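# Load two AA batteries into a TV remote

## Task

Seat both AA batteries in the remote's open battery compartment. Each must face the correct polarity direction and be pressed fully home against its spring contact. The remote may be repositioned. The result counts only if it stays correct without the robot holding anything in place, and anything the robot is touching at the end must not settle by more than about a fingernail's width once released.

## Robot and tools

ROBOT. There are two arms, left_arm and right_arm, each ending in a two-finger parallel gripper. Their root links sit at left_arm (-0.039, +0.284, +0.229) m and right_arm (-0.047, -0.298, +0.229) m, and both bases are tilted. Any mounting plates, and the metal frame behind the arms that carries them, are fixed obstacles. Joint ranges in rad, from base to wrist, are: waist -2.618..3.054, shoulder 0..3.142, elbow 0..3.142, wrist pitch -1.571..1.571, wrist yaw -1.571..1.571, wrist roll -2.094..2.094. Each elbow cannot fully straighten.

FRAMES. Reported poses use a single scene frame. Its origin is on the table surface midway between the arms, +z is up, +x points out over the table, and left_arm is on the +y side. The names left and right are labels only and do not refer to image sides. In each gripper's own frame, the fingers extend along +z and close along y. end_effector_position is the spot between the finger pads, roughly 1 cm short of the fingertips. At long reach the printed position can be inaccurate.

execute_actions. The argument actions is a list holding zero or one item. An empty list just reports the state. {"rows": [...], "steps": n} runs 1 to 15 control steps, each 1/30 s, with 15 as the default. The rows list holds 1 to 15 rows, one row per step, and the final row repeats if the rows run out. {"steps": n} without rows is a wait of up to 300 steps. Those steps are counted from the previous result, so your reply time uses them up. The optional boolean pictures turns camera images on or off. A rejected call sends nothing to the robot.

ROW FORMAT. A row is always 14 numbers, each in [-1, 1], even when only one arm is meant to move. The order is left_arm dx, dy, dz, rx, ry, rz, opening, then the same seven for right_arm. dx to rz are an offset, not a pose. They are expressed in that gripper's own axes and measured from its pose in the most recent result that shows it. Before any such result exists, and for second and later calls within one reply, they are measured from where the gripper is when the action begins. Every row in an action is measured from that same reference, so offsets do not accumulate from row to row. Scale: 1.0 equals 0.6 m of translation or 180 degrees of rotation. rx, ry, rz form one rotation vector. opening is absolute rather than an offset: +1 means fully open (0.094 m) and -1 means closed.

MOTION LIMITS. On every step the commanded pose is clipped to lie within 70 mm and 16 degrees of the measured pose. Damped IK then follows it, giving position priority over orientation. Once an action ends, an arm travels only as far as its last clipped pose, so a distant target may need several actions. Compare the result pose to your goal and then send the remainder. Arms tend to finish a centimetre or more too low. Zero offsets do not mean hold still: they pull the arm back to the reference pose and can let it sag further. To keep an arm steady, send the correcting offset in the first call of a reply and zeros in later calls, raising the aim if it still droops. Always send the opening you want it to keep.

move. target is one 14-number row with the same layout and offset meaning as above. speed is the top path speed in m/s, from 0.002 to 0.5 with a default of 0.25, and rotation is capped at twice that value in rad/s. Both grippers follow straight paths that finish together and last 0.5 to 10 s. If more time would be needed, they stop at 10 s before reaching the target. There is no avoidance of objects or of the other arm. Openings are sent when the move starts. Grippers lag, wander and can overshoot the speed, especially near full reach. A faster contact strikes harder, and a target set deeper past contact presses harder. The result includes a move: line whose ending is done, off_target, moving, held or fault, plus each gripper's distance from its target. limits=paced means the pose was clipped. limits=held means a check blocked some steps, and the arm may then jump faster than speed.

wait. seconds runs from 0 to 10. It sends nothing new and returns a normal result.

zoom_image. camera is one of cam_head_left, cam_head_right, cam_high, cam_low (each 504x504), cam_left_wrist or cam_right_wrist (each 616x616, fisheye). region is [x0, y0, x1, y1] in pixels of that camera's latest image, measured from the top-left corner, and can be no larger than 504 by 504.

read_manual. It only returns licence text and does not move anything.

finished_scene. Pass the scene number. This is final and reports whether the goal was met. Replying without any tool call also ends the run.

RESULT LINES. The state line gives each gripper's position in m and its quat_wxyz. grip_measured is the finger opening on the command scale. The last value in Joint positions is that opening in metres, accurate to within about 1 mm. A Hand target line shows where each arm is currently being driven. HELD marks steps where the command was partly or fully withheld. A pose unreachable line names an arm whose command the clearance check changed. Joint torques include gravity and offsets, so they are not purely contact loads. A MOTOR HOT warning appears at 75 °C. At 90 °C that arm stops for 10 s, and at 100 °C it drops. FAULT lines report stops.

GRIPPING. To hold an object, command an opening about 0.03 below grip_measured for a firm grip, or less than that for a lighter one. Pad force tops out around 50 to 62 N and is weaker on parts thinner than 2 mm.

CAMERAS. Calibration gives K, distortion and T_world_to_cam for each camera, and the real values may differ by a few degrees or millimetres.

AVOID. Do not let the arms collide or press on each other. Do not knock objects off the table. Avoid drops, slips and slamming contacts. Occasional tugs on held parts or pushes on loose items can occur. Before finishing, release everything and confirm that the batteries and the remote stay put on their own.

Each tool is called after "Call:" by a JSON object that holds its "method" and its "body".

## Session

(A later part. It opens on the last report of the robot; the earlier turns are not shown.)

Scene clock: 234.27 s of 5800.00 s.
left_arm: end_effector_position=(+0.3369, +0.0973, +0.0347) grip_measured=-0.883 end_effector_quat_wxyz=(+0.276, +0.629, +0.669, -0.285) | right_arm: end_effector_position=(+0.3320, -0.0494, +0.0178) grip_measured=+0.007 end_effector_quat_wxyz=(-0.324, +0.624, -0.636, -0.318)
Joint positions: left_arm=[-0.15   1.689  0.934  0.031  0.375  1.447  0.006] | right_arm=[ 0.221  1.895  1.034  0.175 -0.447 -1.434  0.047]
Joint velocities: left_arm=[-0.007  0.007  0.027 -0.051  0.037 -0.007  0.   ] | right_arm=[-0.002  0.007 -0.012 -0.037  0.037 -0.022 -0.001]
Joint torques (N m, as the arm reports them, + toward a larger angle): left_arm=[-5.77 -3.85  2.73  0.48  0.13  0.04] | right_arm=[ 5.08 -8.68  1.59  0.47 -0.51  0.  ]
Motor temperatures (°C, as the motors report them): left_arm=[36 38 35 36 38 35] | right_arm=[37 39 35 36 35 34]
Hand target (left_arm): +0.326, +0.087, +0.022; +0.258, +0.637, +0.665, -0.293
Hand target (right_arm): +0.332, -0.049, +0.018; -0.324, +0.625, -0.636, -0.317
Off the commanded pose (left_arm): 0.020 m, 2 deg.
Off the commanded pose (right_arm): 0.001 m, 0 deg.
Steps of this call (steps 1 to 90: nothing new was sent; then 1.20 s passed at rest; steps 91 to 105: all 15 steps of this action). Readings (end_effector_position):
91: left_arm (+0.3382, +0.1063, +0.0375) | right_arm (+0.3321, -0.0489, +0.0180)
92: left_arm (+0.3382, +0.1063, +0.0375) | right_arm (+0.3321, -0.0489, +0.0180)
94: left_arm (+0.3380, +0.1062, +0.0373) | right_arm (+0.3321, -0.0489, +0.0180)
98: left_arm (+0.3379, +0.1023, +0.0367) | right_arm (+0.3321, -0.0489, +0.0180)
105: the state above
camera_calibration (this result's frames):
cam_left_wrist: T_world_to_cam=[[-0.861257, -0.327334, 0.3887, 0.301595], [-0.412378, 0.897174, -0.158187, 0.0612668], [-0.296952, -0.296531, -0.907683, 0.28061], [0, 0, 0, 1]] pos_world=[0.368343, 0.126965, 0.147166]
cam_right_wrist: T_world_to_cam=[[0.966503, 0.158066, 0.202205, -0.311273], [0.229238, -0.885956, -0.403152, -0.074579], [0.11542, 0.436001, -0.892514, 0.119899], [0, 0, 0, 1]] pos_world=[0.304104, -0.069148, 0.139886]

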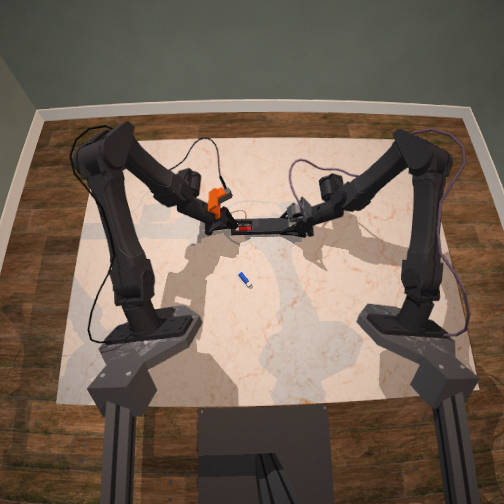

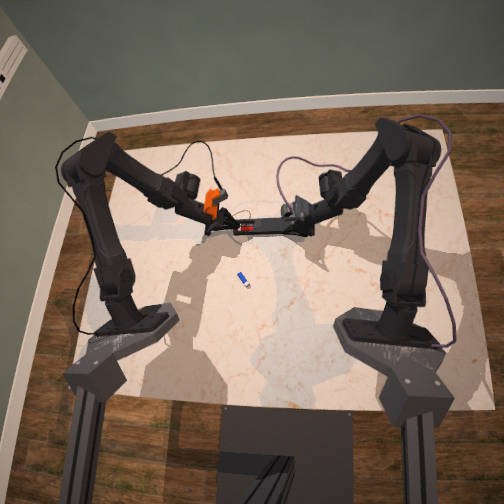

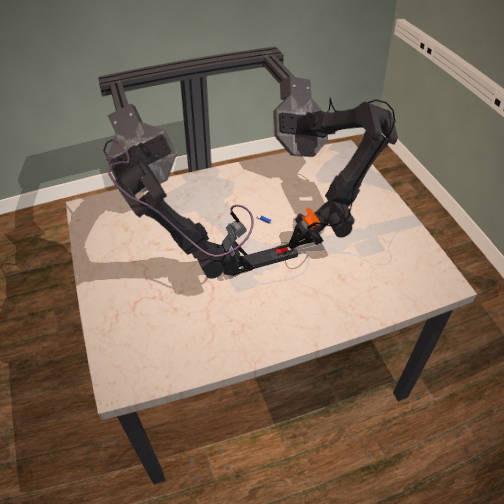

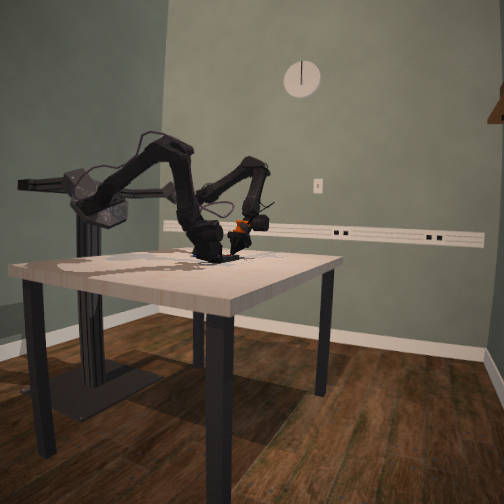

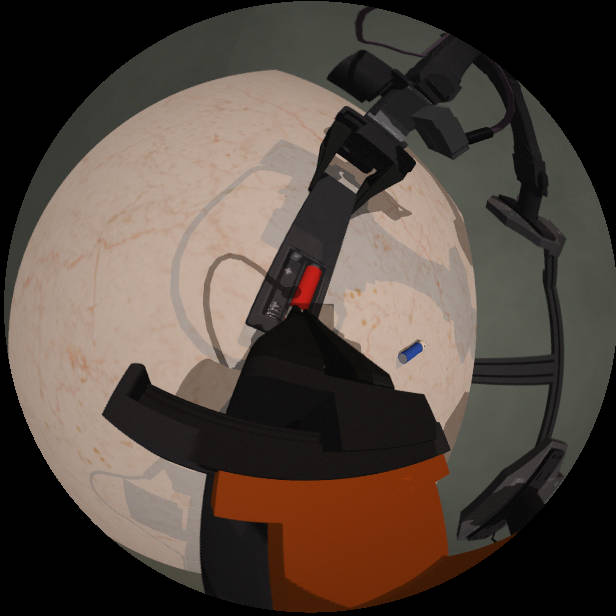

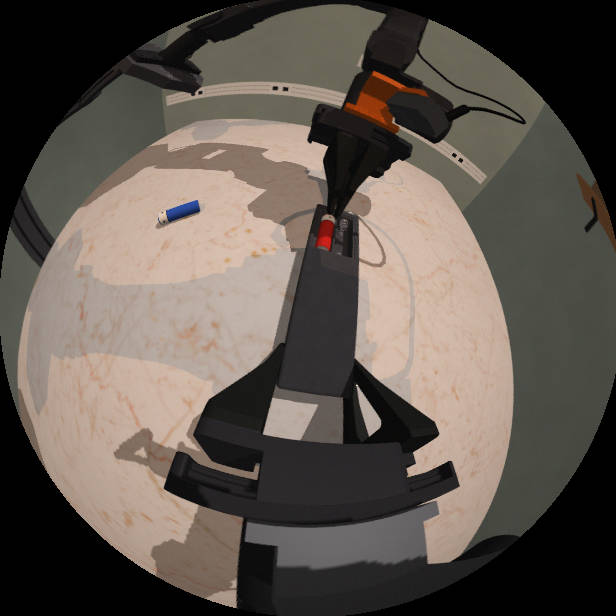

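Call:
{"method": "execute_actions", "body": {"actions": [{"rows":[[0.004,-0.016,0.028,0.012,0,0,-0.88,0,0,0,0,0,0,-0.02],[0.002,-0.016,0.030,0.012,0,0,-0.88,0,0,0,0,0,0,-0.02],[0.000,-0.016,0.032,0.012,0,0,-0.88,0,0,0,0,0,0,-0.02],[-0.002,-0.016,0.034,0.012,0,0,-0.88,0,0,0,0,0,0,-0.02],[-0.004,-0.016,0.036,0.012,0,0,-0.88,0,0,0,0,0,0,-0.02],[-0.006,-0.016,0.038,0.012,0,0,-0.88,0,0,0,0,0,0,-0.02],[-0.008,-0.016,0.040,0.012,0,0,-0.88,0,0,0,0,0,0,-0.02],[-0.010,-0.016,0.042,0.012,0,0,-0.88,0,0,0,0,0,0,-0.02],[-0.012,-0.016,0.044,0.012,0,0,-0.88,0,0,0,0,0,0,-0.02],[-0.014,-0.016,0.046,0.012,0,0,-0.88,0,0,0,0,0,0,-0.02]],"steps":15}]}}

Call:
{"method": "zoom_image", "body": {"camera": "cam_right_wrist", "region": [280,150,400,270]}}

Call:
{"method": "zoom_image", "body": {"camera": "cam_high", "region": [260,220,320,280]}}

Scene clock: 240.00 s of 5800.00 s.
left_arm: end_effector_position=(+0.3358, +0.0723, +0.0348) grip_measured=-0.882 end_effector_quat_wxyz=(+0.290, +0.631, +0.656, -0.296) | right_arm: end_effector_position=(+0.3321, -0.0498, +0.0178) grip_measured=+0.007 end_effector_quat_wxyz=(-0.325, +0.624, -0.636, -0.318)
Joint positions: left_arm=[-0.199  1.742  0.953  0.077  0.377  1.432  0.006] | right_arm=[ 0.22   1.895  1.034  0.175 -0.45  -1.434  0.047]
Joint velocities: left_arm=[-0.022 -0.012 -0.007  0.037  0.037 -0.051 -0.   ] | right_arm=[-0.007 -0.002  0.012  0.007  0.037 -0.037 -0.   ]
Joint torques (N m, as the arm reports them, + toward a larger angle): left_arm=[-5.16 -5.78  2.26  0.29  0.02 -0.04] | right_arm=[ 5.09 -8.64  1.6   0.45 -0.5   0.  ]
Motor temperatures (°C, as the motors report them): left_arm=[36 38 35 36 37 35] | right_arm=[37 39 35 36 35 34]
Hand target (left_arm): +0.328, +0.071, +0.023; +0.265, +0.634, +0.663, -0.297
Hand target (right_arm): +0.332, -0.049, +0.018; -0.324, +0.624, -0.636, -0.318
Off the commanded pose (left_arm): 0.015 m, 3 deg.
Off the commanded pose (right_arm): 0.000 m, 0 deg.
Steps of this call (steps 1 to 90: nothing new was sent; then 2.23 s passed at rest; steps 91 to 105: all 15 steps of this action). Readings (end_effector_position):
91: left_arm (+0.3370, +0.0972, +0.0348) | right_arm (+0.3320, -0.0493, +0.0178)
92: left_arm (+0.3370, +0.0972, +0.0349) | right_arm (+0.3320, -0.0493, +0.0178)
94: left_arm (+0.3367, +0.0971, +0.0347) | right_arm (+0.3320, -0.0493, +0.0178)
98: left_arm (+0.3355, +0.0925, +0.0345) | right_arm (+0.3321, -0.0498, +0.0178)
105: the state above
camera_calibration (this result's frames):
cam_left_wrist: T_world_to_cam=[[-0.871041, -0.298508, 0.390104, 0.293463], [-0.395913, 0.896723, -0.197838, 0.0792066], [-0.290759, -0.326773, -0.899266, 0.272795], [0, 0, 0, 1]] pos_world=[0.366295, 0.105717, 0.146504]
cam_right_wrist: T_world_to_cam=[[0.966527, 0.15753, 0.20251, -0.311414], [0.229057, -0.885391, -0.404494, -0.0748081], [0.115581, 0.43734, -0.891838, 0.120093], [0, 0, 0, 1]] pos_world=[0.304245, -0.069699, 0.139909]

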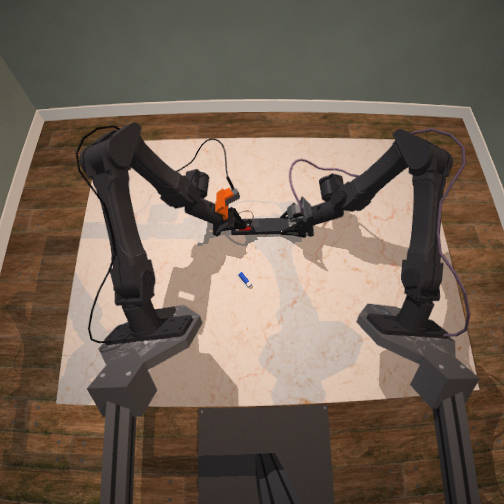

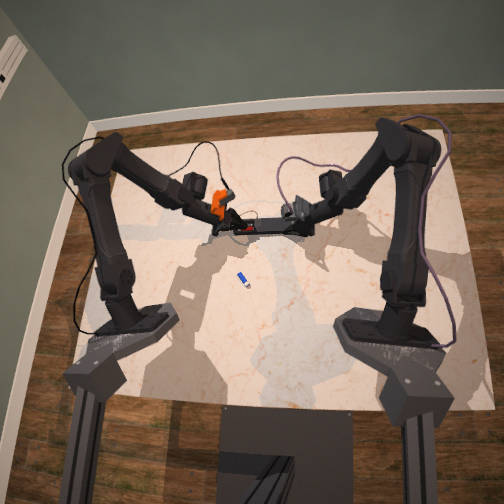

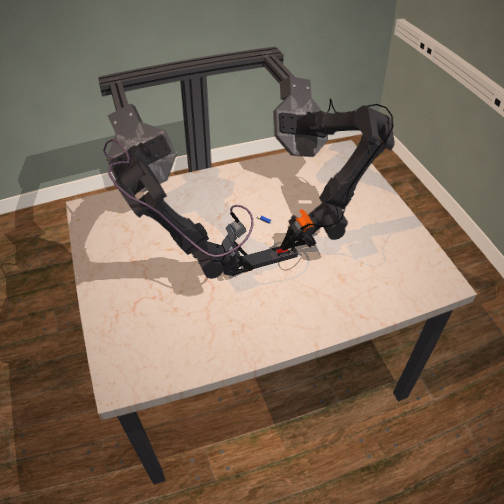

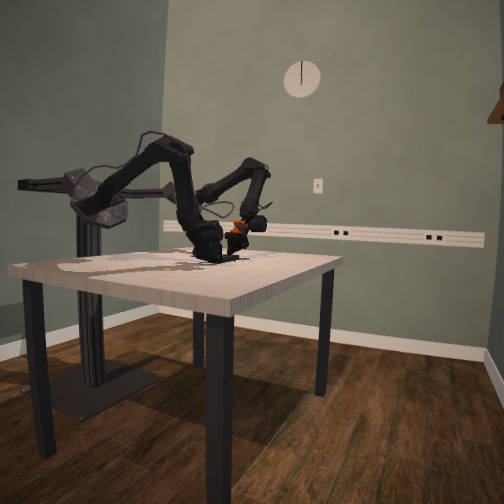

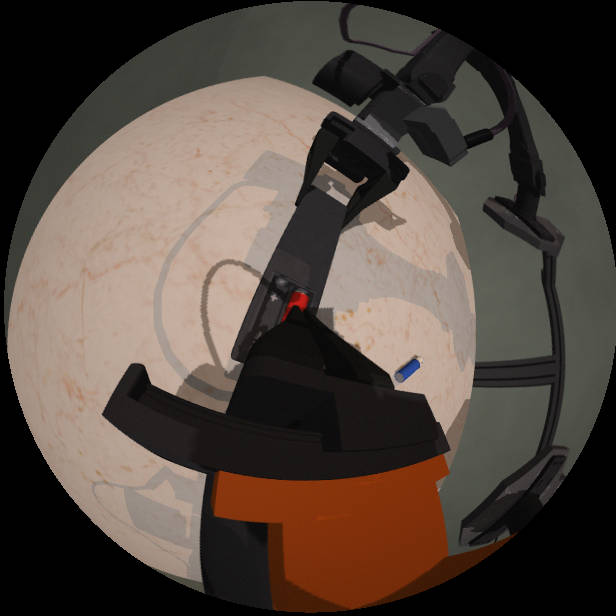

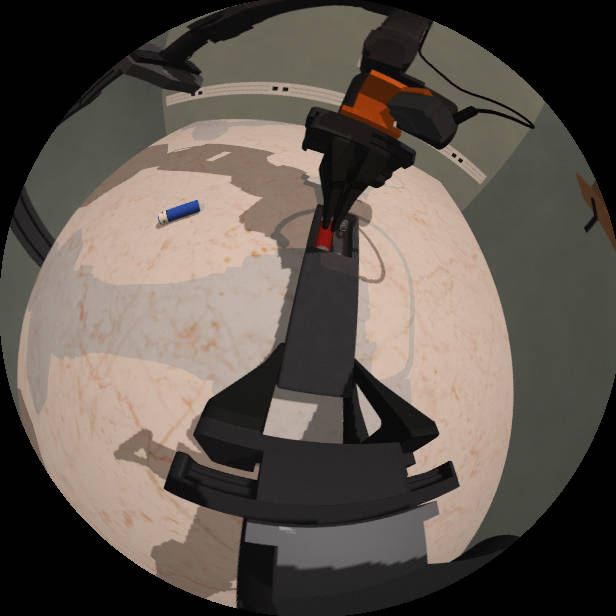

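Region (280, 150, 400, 270) of cam_right_wrist's 616x616 image, scaled by 4.200, with more detail than that image has.

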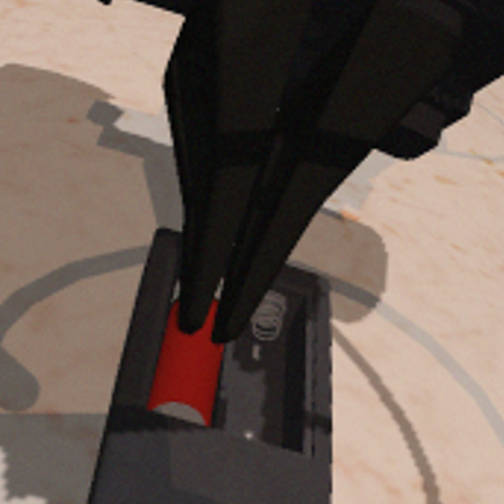

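Region (260, 220, 320, 280) of cam_high's 504x504 image, scaled by 8.400, with more detail than that image has.

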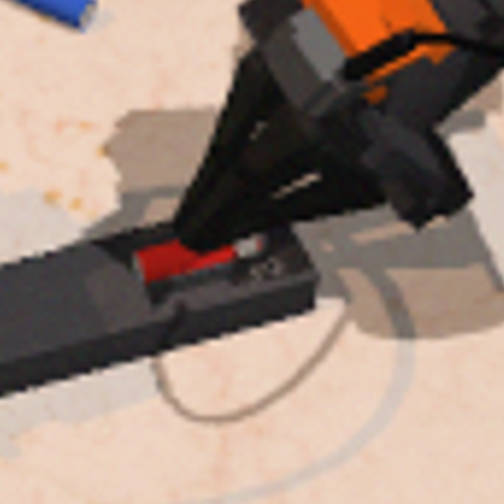

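Call:
{"method": "move", "body": {"target": [-0.02,0,-0.018,0,0,0,-0.88,0,0,0,0,0,0,-0.02], "speed": 0.06}}

Call:
{"method": "move", "body": {"target": [-0.039,-0.31,-0.021,0.138,0.205,0.258,-0.2,0,0,0,0,0,0,-0.02], "speed": 0.25}}

Call:
{"method": "zoom_image", "body": {"camera": "cam_right_wrist", "region": [280,150,400,270]}}

Call:
{"method": "zoom_image", "body": {"camera": "cam_left_wrist", "region": [200,200,400,400]}}

Scene clock: 253.63 s of 5800.00 s.
left_arm: end_effector_position=(+0.3458, +0.0766, +0.0455) grip_measured=-0.882 end_effector_quat_wxyz=(+0.296, +0.629, +0.660, -0.285) | right_arm: end_effector_position=(+0.3322, -0.0498, +0.0178) grip_measured=+0.007 end_effector_quat_wxyz=(-0.325, +0.624, -0.636, -0.318)
Joint positions: left_arm=[-0.205  1.699  0.953  0.06   0.362  1.422  0.006] | right_arm=[ 0.22   1.895  1.034  0.175 -0.45  -1.434  0.047]
Joint velocities: left_arm=[ 0.027  0.002  0.012 -0.081  0.007  0.037  0.   ] | right_arm=[-0.012  0.007 -0.007  0.022  0.037 -0.037 -0.001]
Joint torques (N m, as the arm reports them, + toward a larger angle): left_arm=[-6.03 -9.66  0.2   0.38  0.37 -0.04] | right_arm=[ 4.96 -8.69  1.57  0.45 -0.53  0.  ]
Motor temperatures (°C, as the motors report them): left_arm=[36 38 35 36 37 35] | right_arm=[37 39 35 36 35 34]
Hand target (left_arm): +0.337, +0.072, +0.051; +0.290, +0.631, +0.656, -0.296
Hand target (right_arm): +0.332, -0.050, +0.018; -0.325, +0.624, -0.636, -0.318
Off the commanded pose (left_arm): 0.012 m, 1 deg.
Off the commanded pose (right_arm): 0.000 m, 0 deg.
After step 90, 9.87 s passed at rest.
move: off_target (left_arm)
camera_calibration (this result's frames):
cam_left_wrist: T_world_to_cam=[[-0.873136, -0.315329, 0.371754, 0.302176], [-0.40646, 0.891936, -0.198092, 0.0853658], [-0.269117, -0.324064, -0.90695, 0.279382], [0, 0, 0, 1]] pos_world=[0.373725, 0.109682, 0.157961]
cam_right_wrist: T_world_to_cam=[[0.966487, 0.157349, 0.20284, -0.311503], [0.229035, -0.885416, -0.404453, -0.0748139], [0.115958, 0.437356, -0.891781, 0.119964], [0, 0, 0, 1]] pos_world=[0.304288, -0.0696936, 0.139909]

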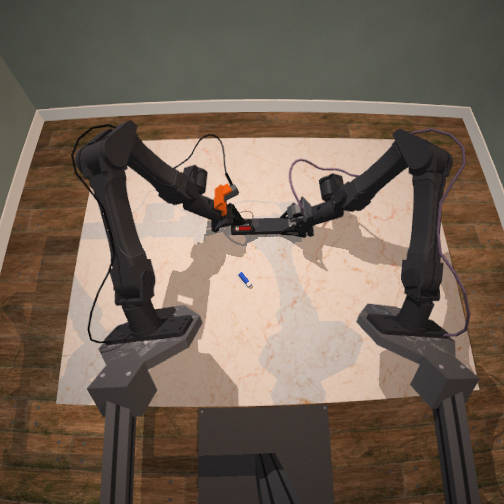

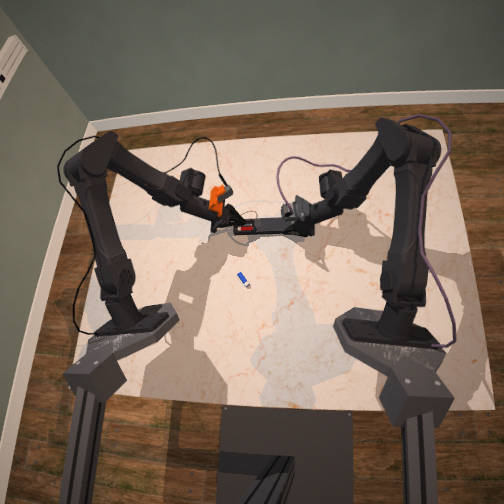

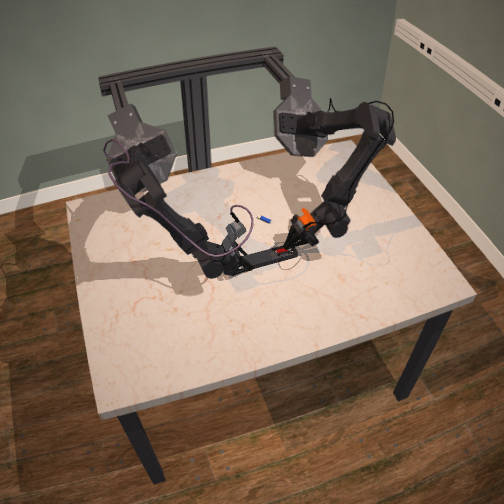

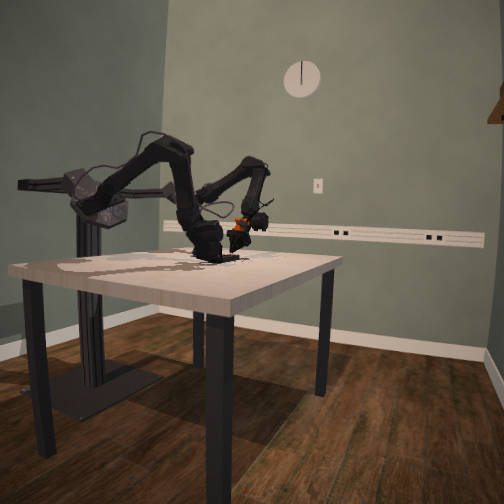

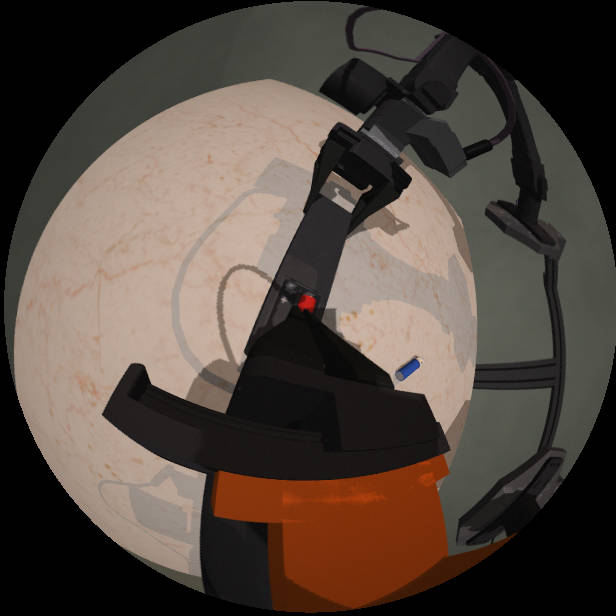

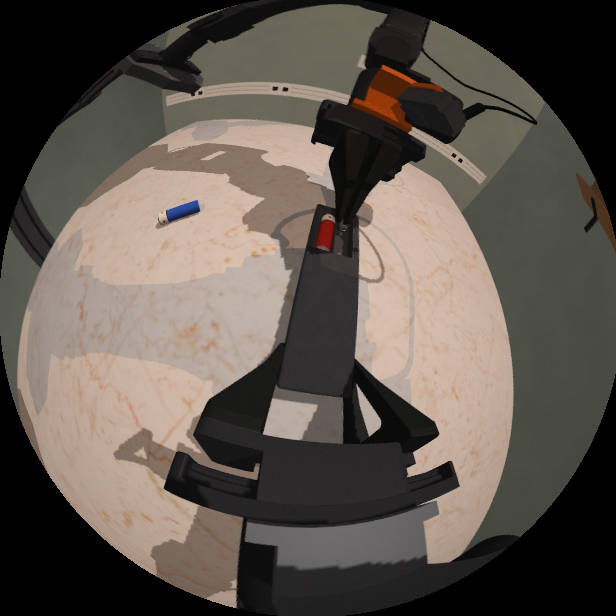

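Scene clock: 256.47 s of 5800.00 s.
left_arm: end_effector_position=(+0.1668, +0.0550, +0.0773) grip_measured=-0.203 end_effector_quat_wxyz=(+0.040, +0.928, +0.362, -0.083) | right_arm: end_effector_position=(+0.3322, -0.0498, +0.0178) grip_measured=+0.007 end_effector_quat_wxyz=(-0.325, +0.624, -0.636, -0.318)
Joint positions: left_arm=[-0.861  1.806  0.767 -0.202 -0.647  1.588  0.037] | right_arm=[ 0.22   1.895  1.034  0.175 -0.45  -1.434  0.047]
Joint velocities: left_arm=[-0.002 -0.002 -0.002 -0.095  0.022 -0.095 -0.001] | right_arm=[ 0.012 -0.007  0.012 -0.037 -0.051 -0.022  0.   ]
Joint torques (N m, as the arm reports them, + toward a larger angle): left_arm=[-7.72 -4.48  0.82  0.16  0.   -0.11] | right_arm=[ 4.95 -8.7   1.54  0.44 -0.53 -0.01]
Motor temperatures (°C, as the motors report them): left_arm=[36 38 35 36 37 35] | right_arm=[37 39 35 36 35 34]
Hand target (left_arm): +0.158, +0.057, +0.078; +0.032, +0.932, +0.351, -0.085
Hand target (right_arm): +0.332, -0.050, +0.018; -0.325, +0.624, -0.636, -0.318
Off the commanded pose (left_arm): 0.011 m, 3 deg.
Off the commanded pose (right_arm): 0.000 m, 0 deg.
move: off_target (left_arm)
camera_calibration (this result's frames):
cam_left_wrist: T_world_to_cam=[[-0.92961, 0.35226, 0.108344, 0.120348], [0.365343, 0.842144, 0.396634, -0.133763], [0.0484766, 0.408297, -0.911561, 0.160146], [0, 0, 0, 1]] pos_world=[0.152982, 0.00486722, 0.185999]
cam_right_wrist: T_world_to_cam=[[0.966487, 0.157349, 0.20284, -0.311503], [0.229035, -0.885416, -0.404453, -0.0748139], [0.115958, 0.437356, -0.891781, 0.119964], [0, 0, 0, 1]] pos_world=[0.304288, -0.0696936, 0.139909]

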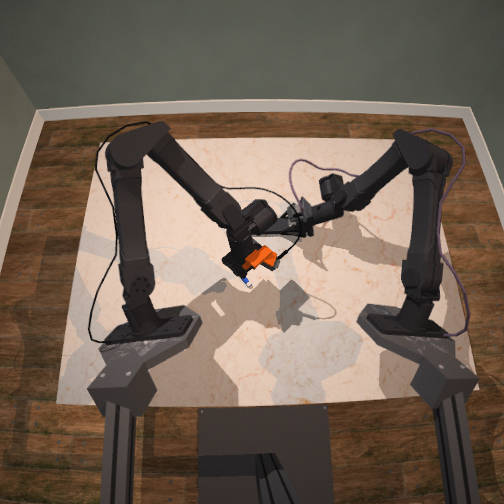

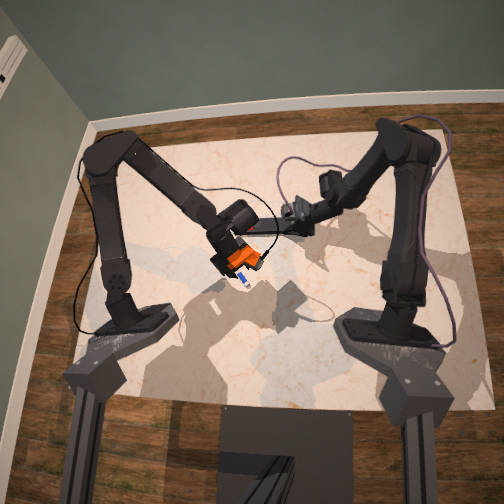

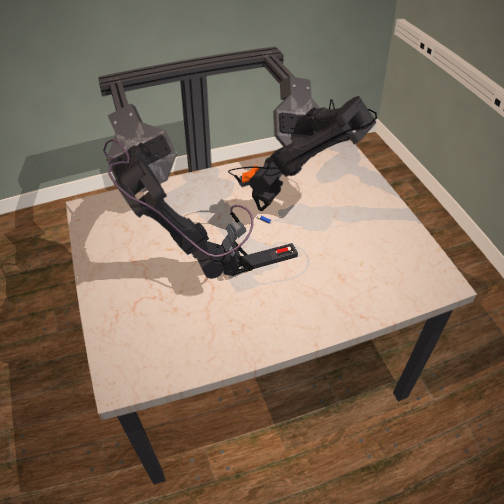

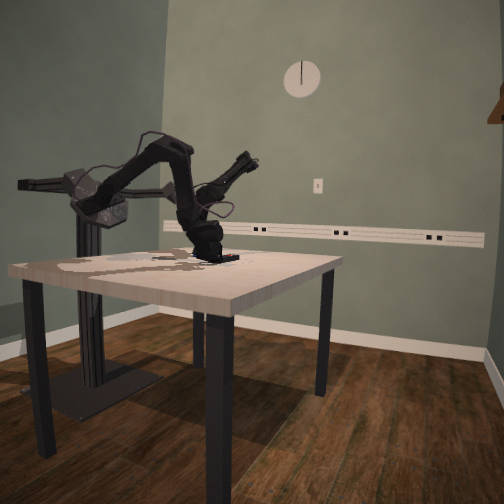

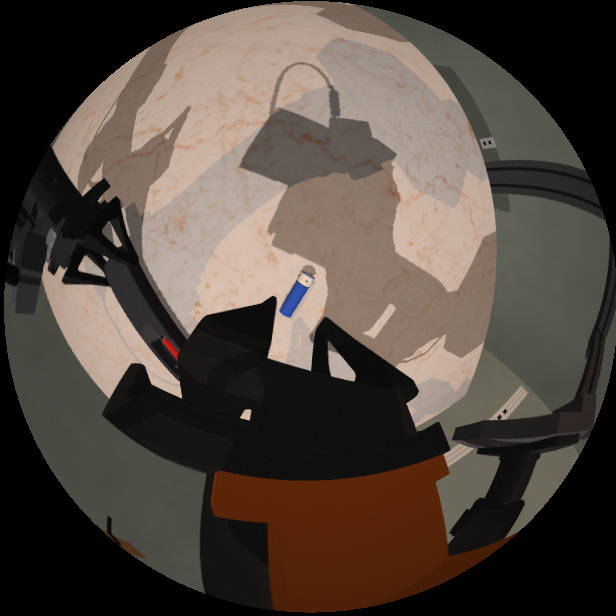

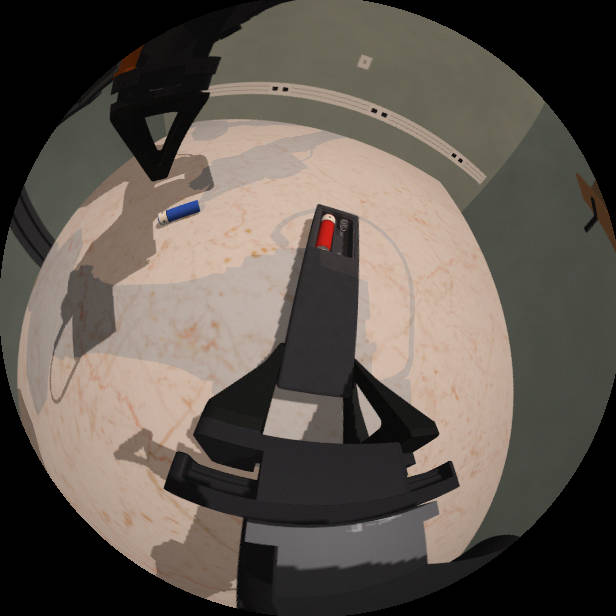

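Region (280, 150, 400, 270) of cam_right_wrist's 616x616 image, scaled by 4.200, with more detail than that image has.

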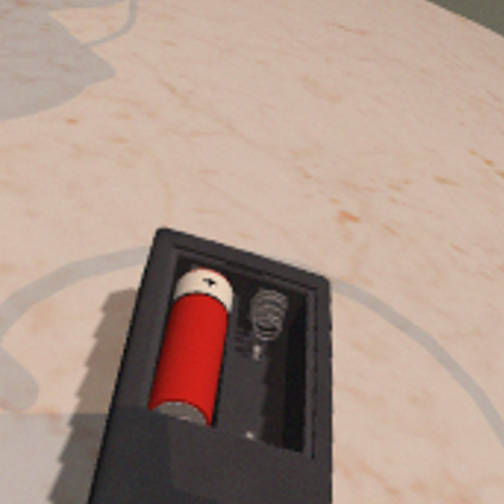

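Region (200, 200, 400, 400) of cam_left_wrist's 616x616 image, scaled by 2.520, with more detail than that image has.

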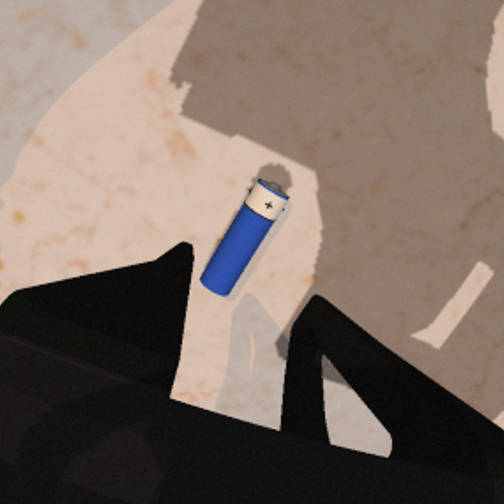

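Call:
{"method": "move", "body": {"target": [0.019,-0.008,0.076,0,0,0.02,-0.2,0,0,0,0,0,0,-0.02], "speed": 0.1}}

Call:
{"method": "zoom_image", "body": {"camera": "cam_left_wrist", "region": [200,200,400,400]}}

Scene clock: 262.60 s of 5800.00 s.
left_arm: end_effector_position=(+0.1825, +0.0583, +0.0317) grip_measured=-0.203 end_effector_quat_wxyz=(+0.046, +0.934, +0.348, -0.065) | right_arm: end_effector_position=(+0.3322, -0.0498, +0.0178) grip_measured=+0.007 end_effector_quat_wxyz=(-0.325, +0.624, -0.636, -0.318)
Joint positions: left_arm=[-0.728  1.907  0.767  0.02  -0.622  1.792  0.037] | right_arm=[ 0.22   1.895  1.034  0.175 -0.45  -1.434  0.047]
Joint velocities: left_arm=[-0.022 -0.012  0.027 -0.037 -0.022  0.007  0.001] | right_arm=[ 0.002 -0.002 -0.017 -0.007 -0.007 -0.007 -0.001]
Joint torques (N m, as the arm reports them, + toward a larger angle): left_arm=[-6.71 -5.09 -1.34  0.36  0.2   0.1 ] | right_arm=[ 4.94 -8.71  1.6   0.46 -0.54 -0.01]
Motor temperatures (°C, as the motors report them): left_arm=[36 38 35 36 37 35] | right_arm=[37 39 35 36 35 34]
Hand target (left_arm): +0.167, +0.061, +0.030; +0.042, +0.939, +0.333, -0.080
Hand target (right_arm): +0.332, -0.050, +0.018; -0.325, +0.624, -0.636, -0.318
Off the commanded pose (left_arm): 0.017 m, 3 deg.
Off the commanded pose (right_arm): 0.000 m, 0 deg.
After step 90, 2.07 s passed at rest.
move: off_target (left_arm)
camera_calibration (this result's frames):
cam_left_wrist: T_world_to_cam=[[-0.922427, 0.379453, 0.0717146, 0.136988], [0.373908, 0.831174, 0.411511, -0.125562], [0.096542, 0.406404, -0.908579, 0.107752], [0, 0, 0, 1]] pos_world=[0.162908, 0.00859197, 0.139747]
cam_right_wrist: T_world_to_cam=[[0.966487, 0.157349, 0.20284, -0.311503], [0.229035, -0.885416, -0.404453, -0.0748139], [0.115958, 0.437356, -0.891781, 0.119964], [0, 0, 0, 1]] pos_world=[0.304288, -0.0696936, 0.139909]

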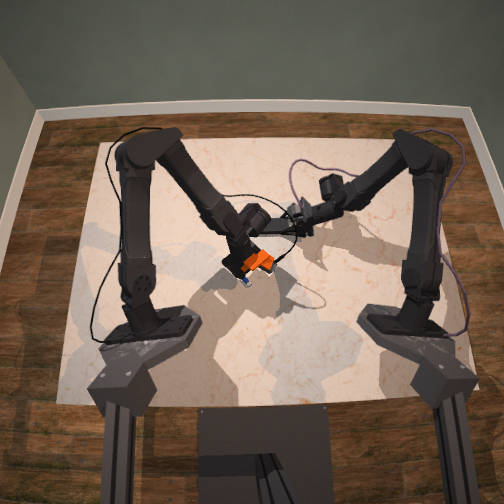

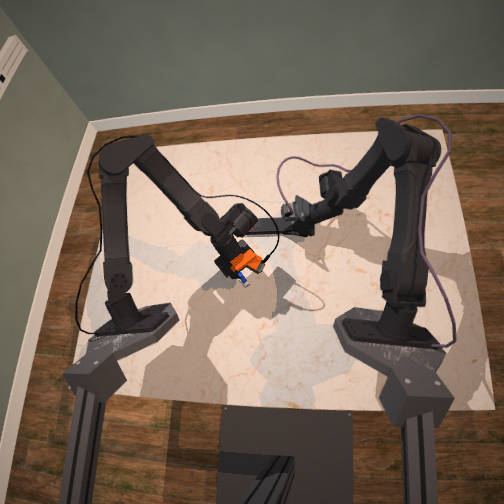

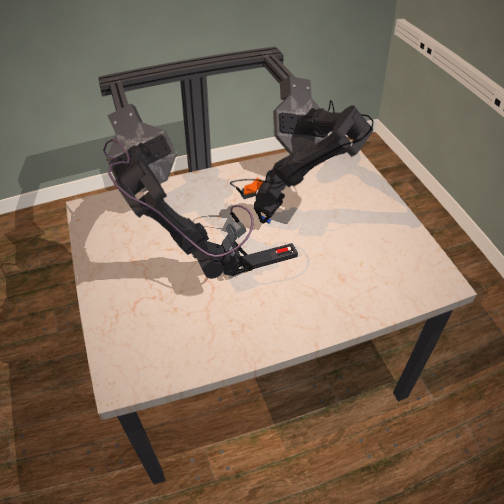

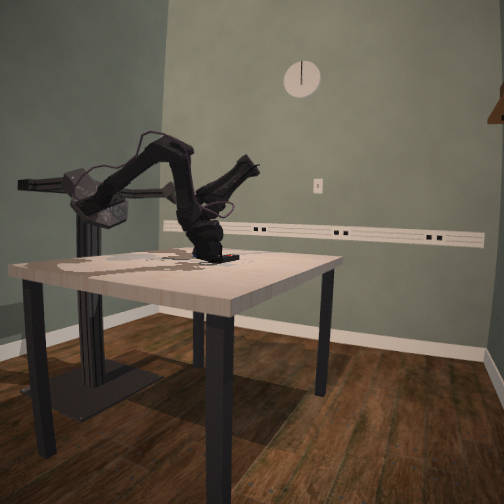

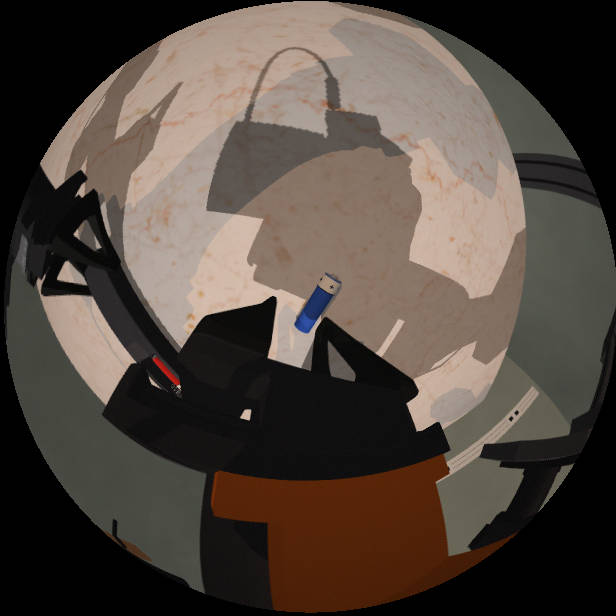

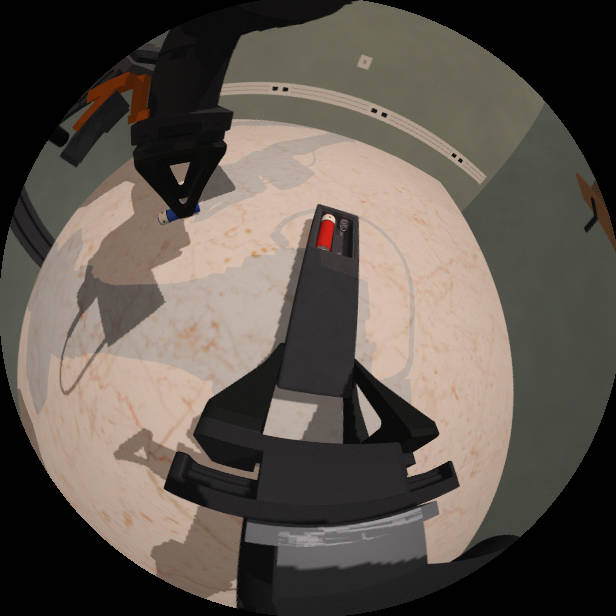

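Region (200, 200, 400, 400) of cam_left_wrist's 616x616 image, scaled by 2.520, with more detail than that image has.

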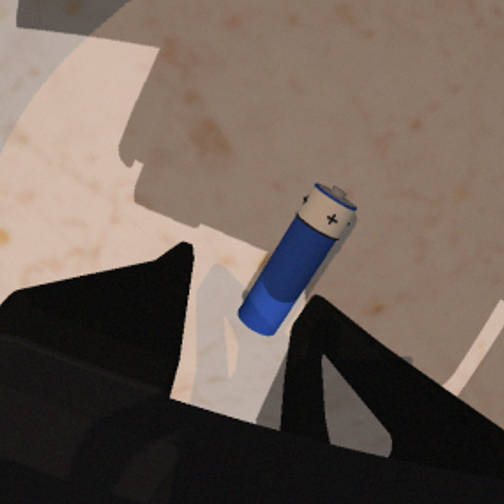

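Call:
{"method": "move", "body": {"target": [-0.026,-0.025,0.002,0.022,-0.023,0.012,-0.2,0,0,0,0,0,0,-0.02], "speed": 0.06}}

Call:
{"method": "zoom_image", "body": {"camera": "cam_left_wrist", "region": [200,200,400,400]}}

Scene clock: 267.73 s of 5800.00 s.
left_arm: end_effector_position=(+0.1639, +0.0648, +0.0334) grip_measured=-0.203 end_effector_quat_wxyz=(+0.027, +0.939, +0.328, -0.099) | right_arm: end_effector_position=(+0.3322, -0.0498, +0.0178) grip_measured=+0.007 end_effector_quat_wxyz=(-0.325, +0.624, -0.636, -0.318)
Joint positions: left_arm=[-0.728  1.907  0.767 -0.066 -0.586  1.779  0.037] | right_arm=[ 0.22   1.895  1.034  0.175 -0.45  -1.434  0.047]
Joint velocities: left_arm=[ 0.002  0.002 -0.007 -0.095 -0.022 -0.007  0.001] | right_arm=[-0.012 -0.007 -0.007  0.007  0.022 -0.022  0.   ]
Joint torques (N m, as the arm reports them, + toward a larger angle): left_arm=[-6.64 -4.44  1.88  0.03  0.22 -0.04] | right_arm=[ 4.94 -8.69  1.55  0.45 -0.52  0.  ]
Motor temperatures (°C, as the motors report them): left_arm=[36 38 35 36 37 35] | right_arm=[37 39 35 36 35 34]
Hand target (left_arm): +0.161, +0.059, +0.032; +0.028, +0.939, +0.326, -0.110
Hand target (right_arm): +0.332, -0.050, +0.018; -0.325, +0.624, -0.636, -0.318
Off the commanded pose (left_arm): 0.006 m, 1 deg.
Off the commanded pose (right_arm): 0.000 m, 0 deg.
After step 90, 0.90 s passed at rest.
move: done
camera_calibration (this result's frames):
cam_left_wrist: T_world_to_cam=[[-0.895913, 0.420879, 0.142129, 0.107849], [0.441498, 0.808174, 0.389787, -0.133588], [0.0491884, 0.411965, -0.909871, 0.115801], [0, 0, 0, 1]] pos_world=[0.149906, 0.0148655, 0.142106]
cam_right_wrist: T_world_to_cam=[[0.966487, 0.157349, 0.20284, -0.311503], [0.229035, -0.885416, -0.404453, -0.0748139], [0.115958, 0.437356, -0.891781, 0.119964], [0, 0, 0, 1]] pos_world=[0.304288, -0.0696936, 0.139909]

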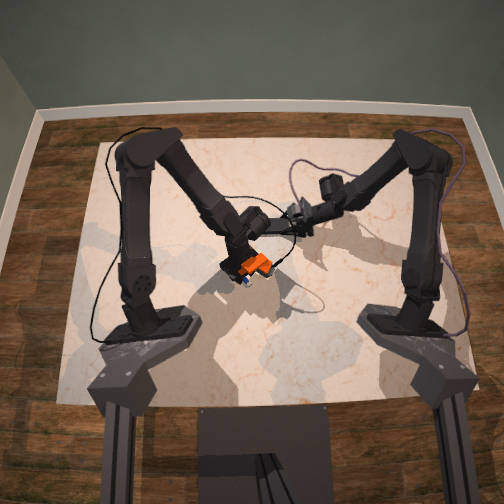

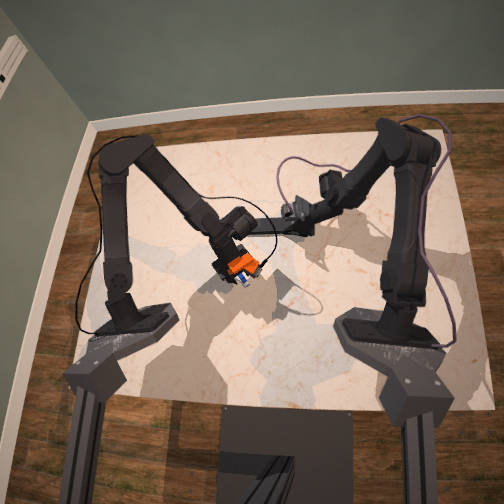

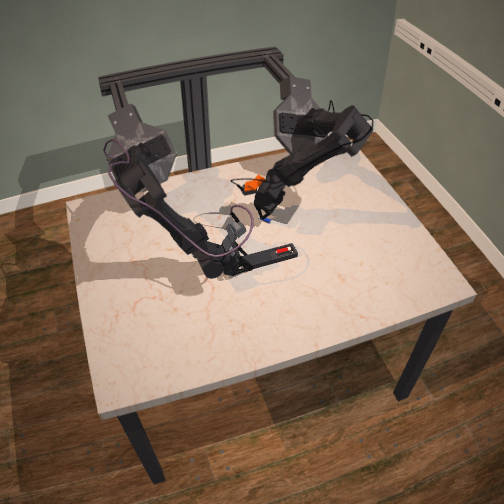

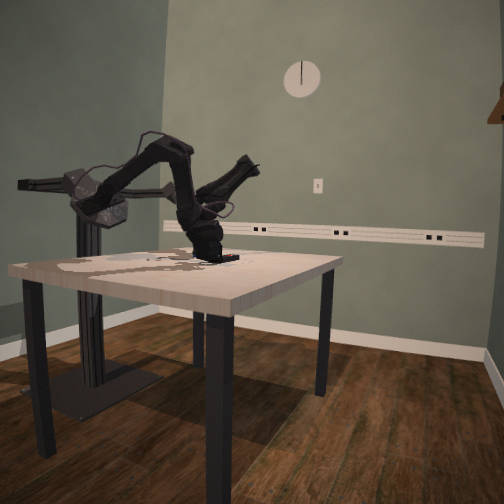

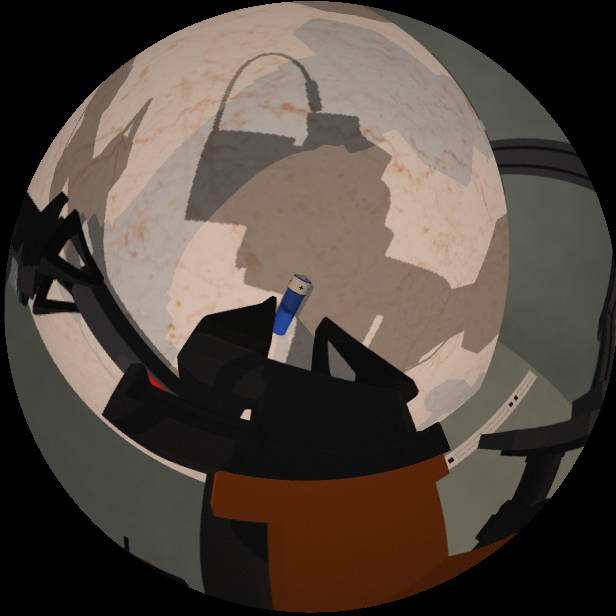

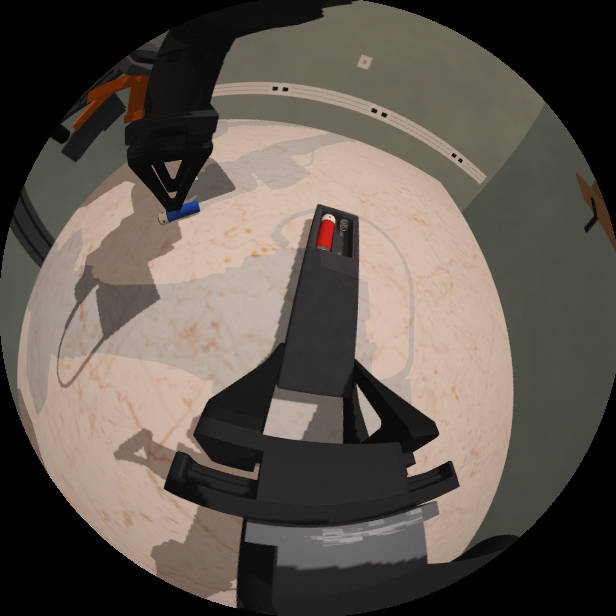

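Region (200, 200, 400, 400) of cam_left_wrist's 616x616 image, scaled by 2.520, with more detail than that image has.

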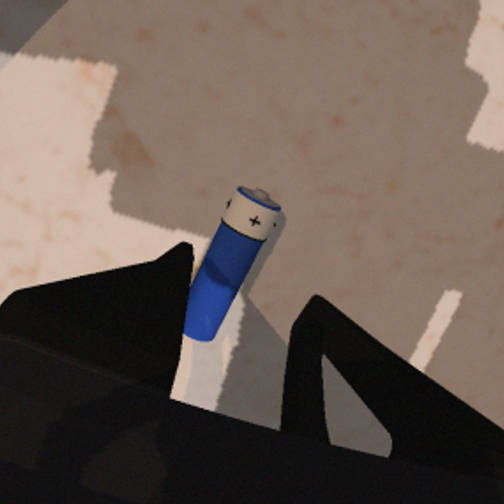

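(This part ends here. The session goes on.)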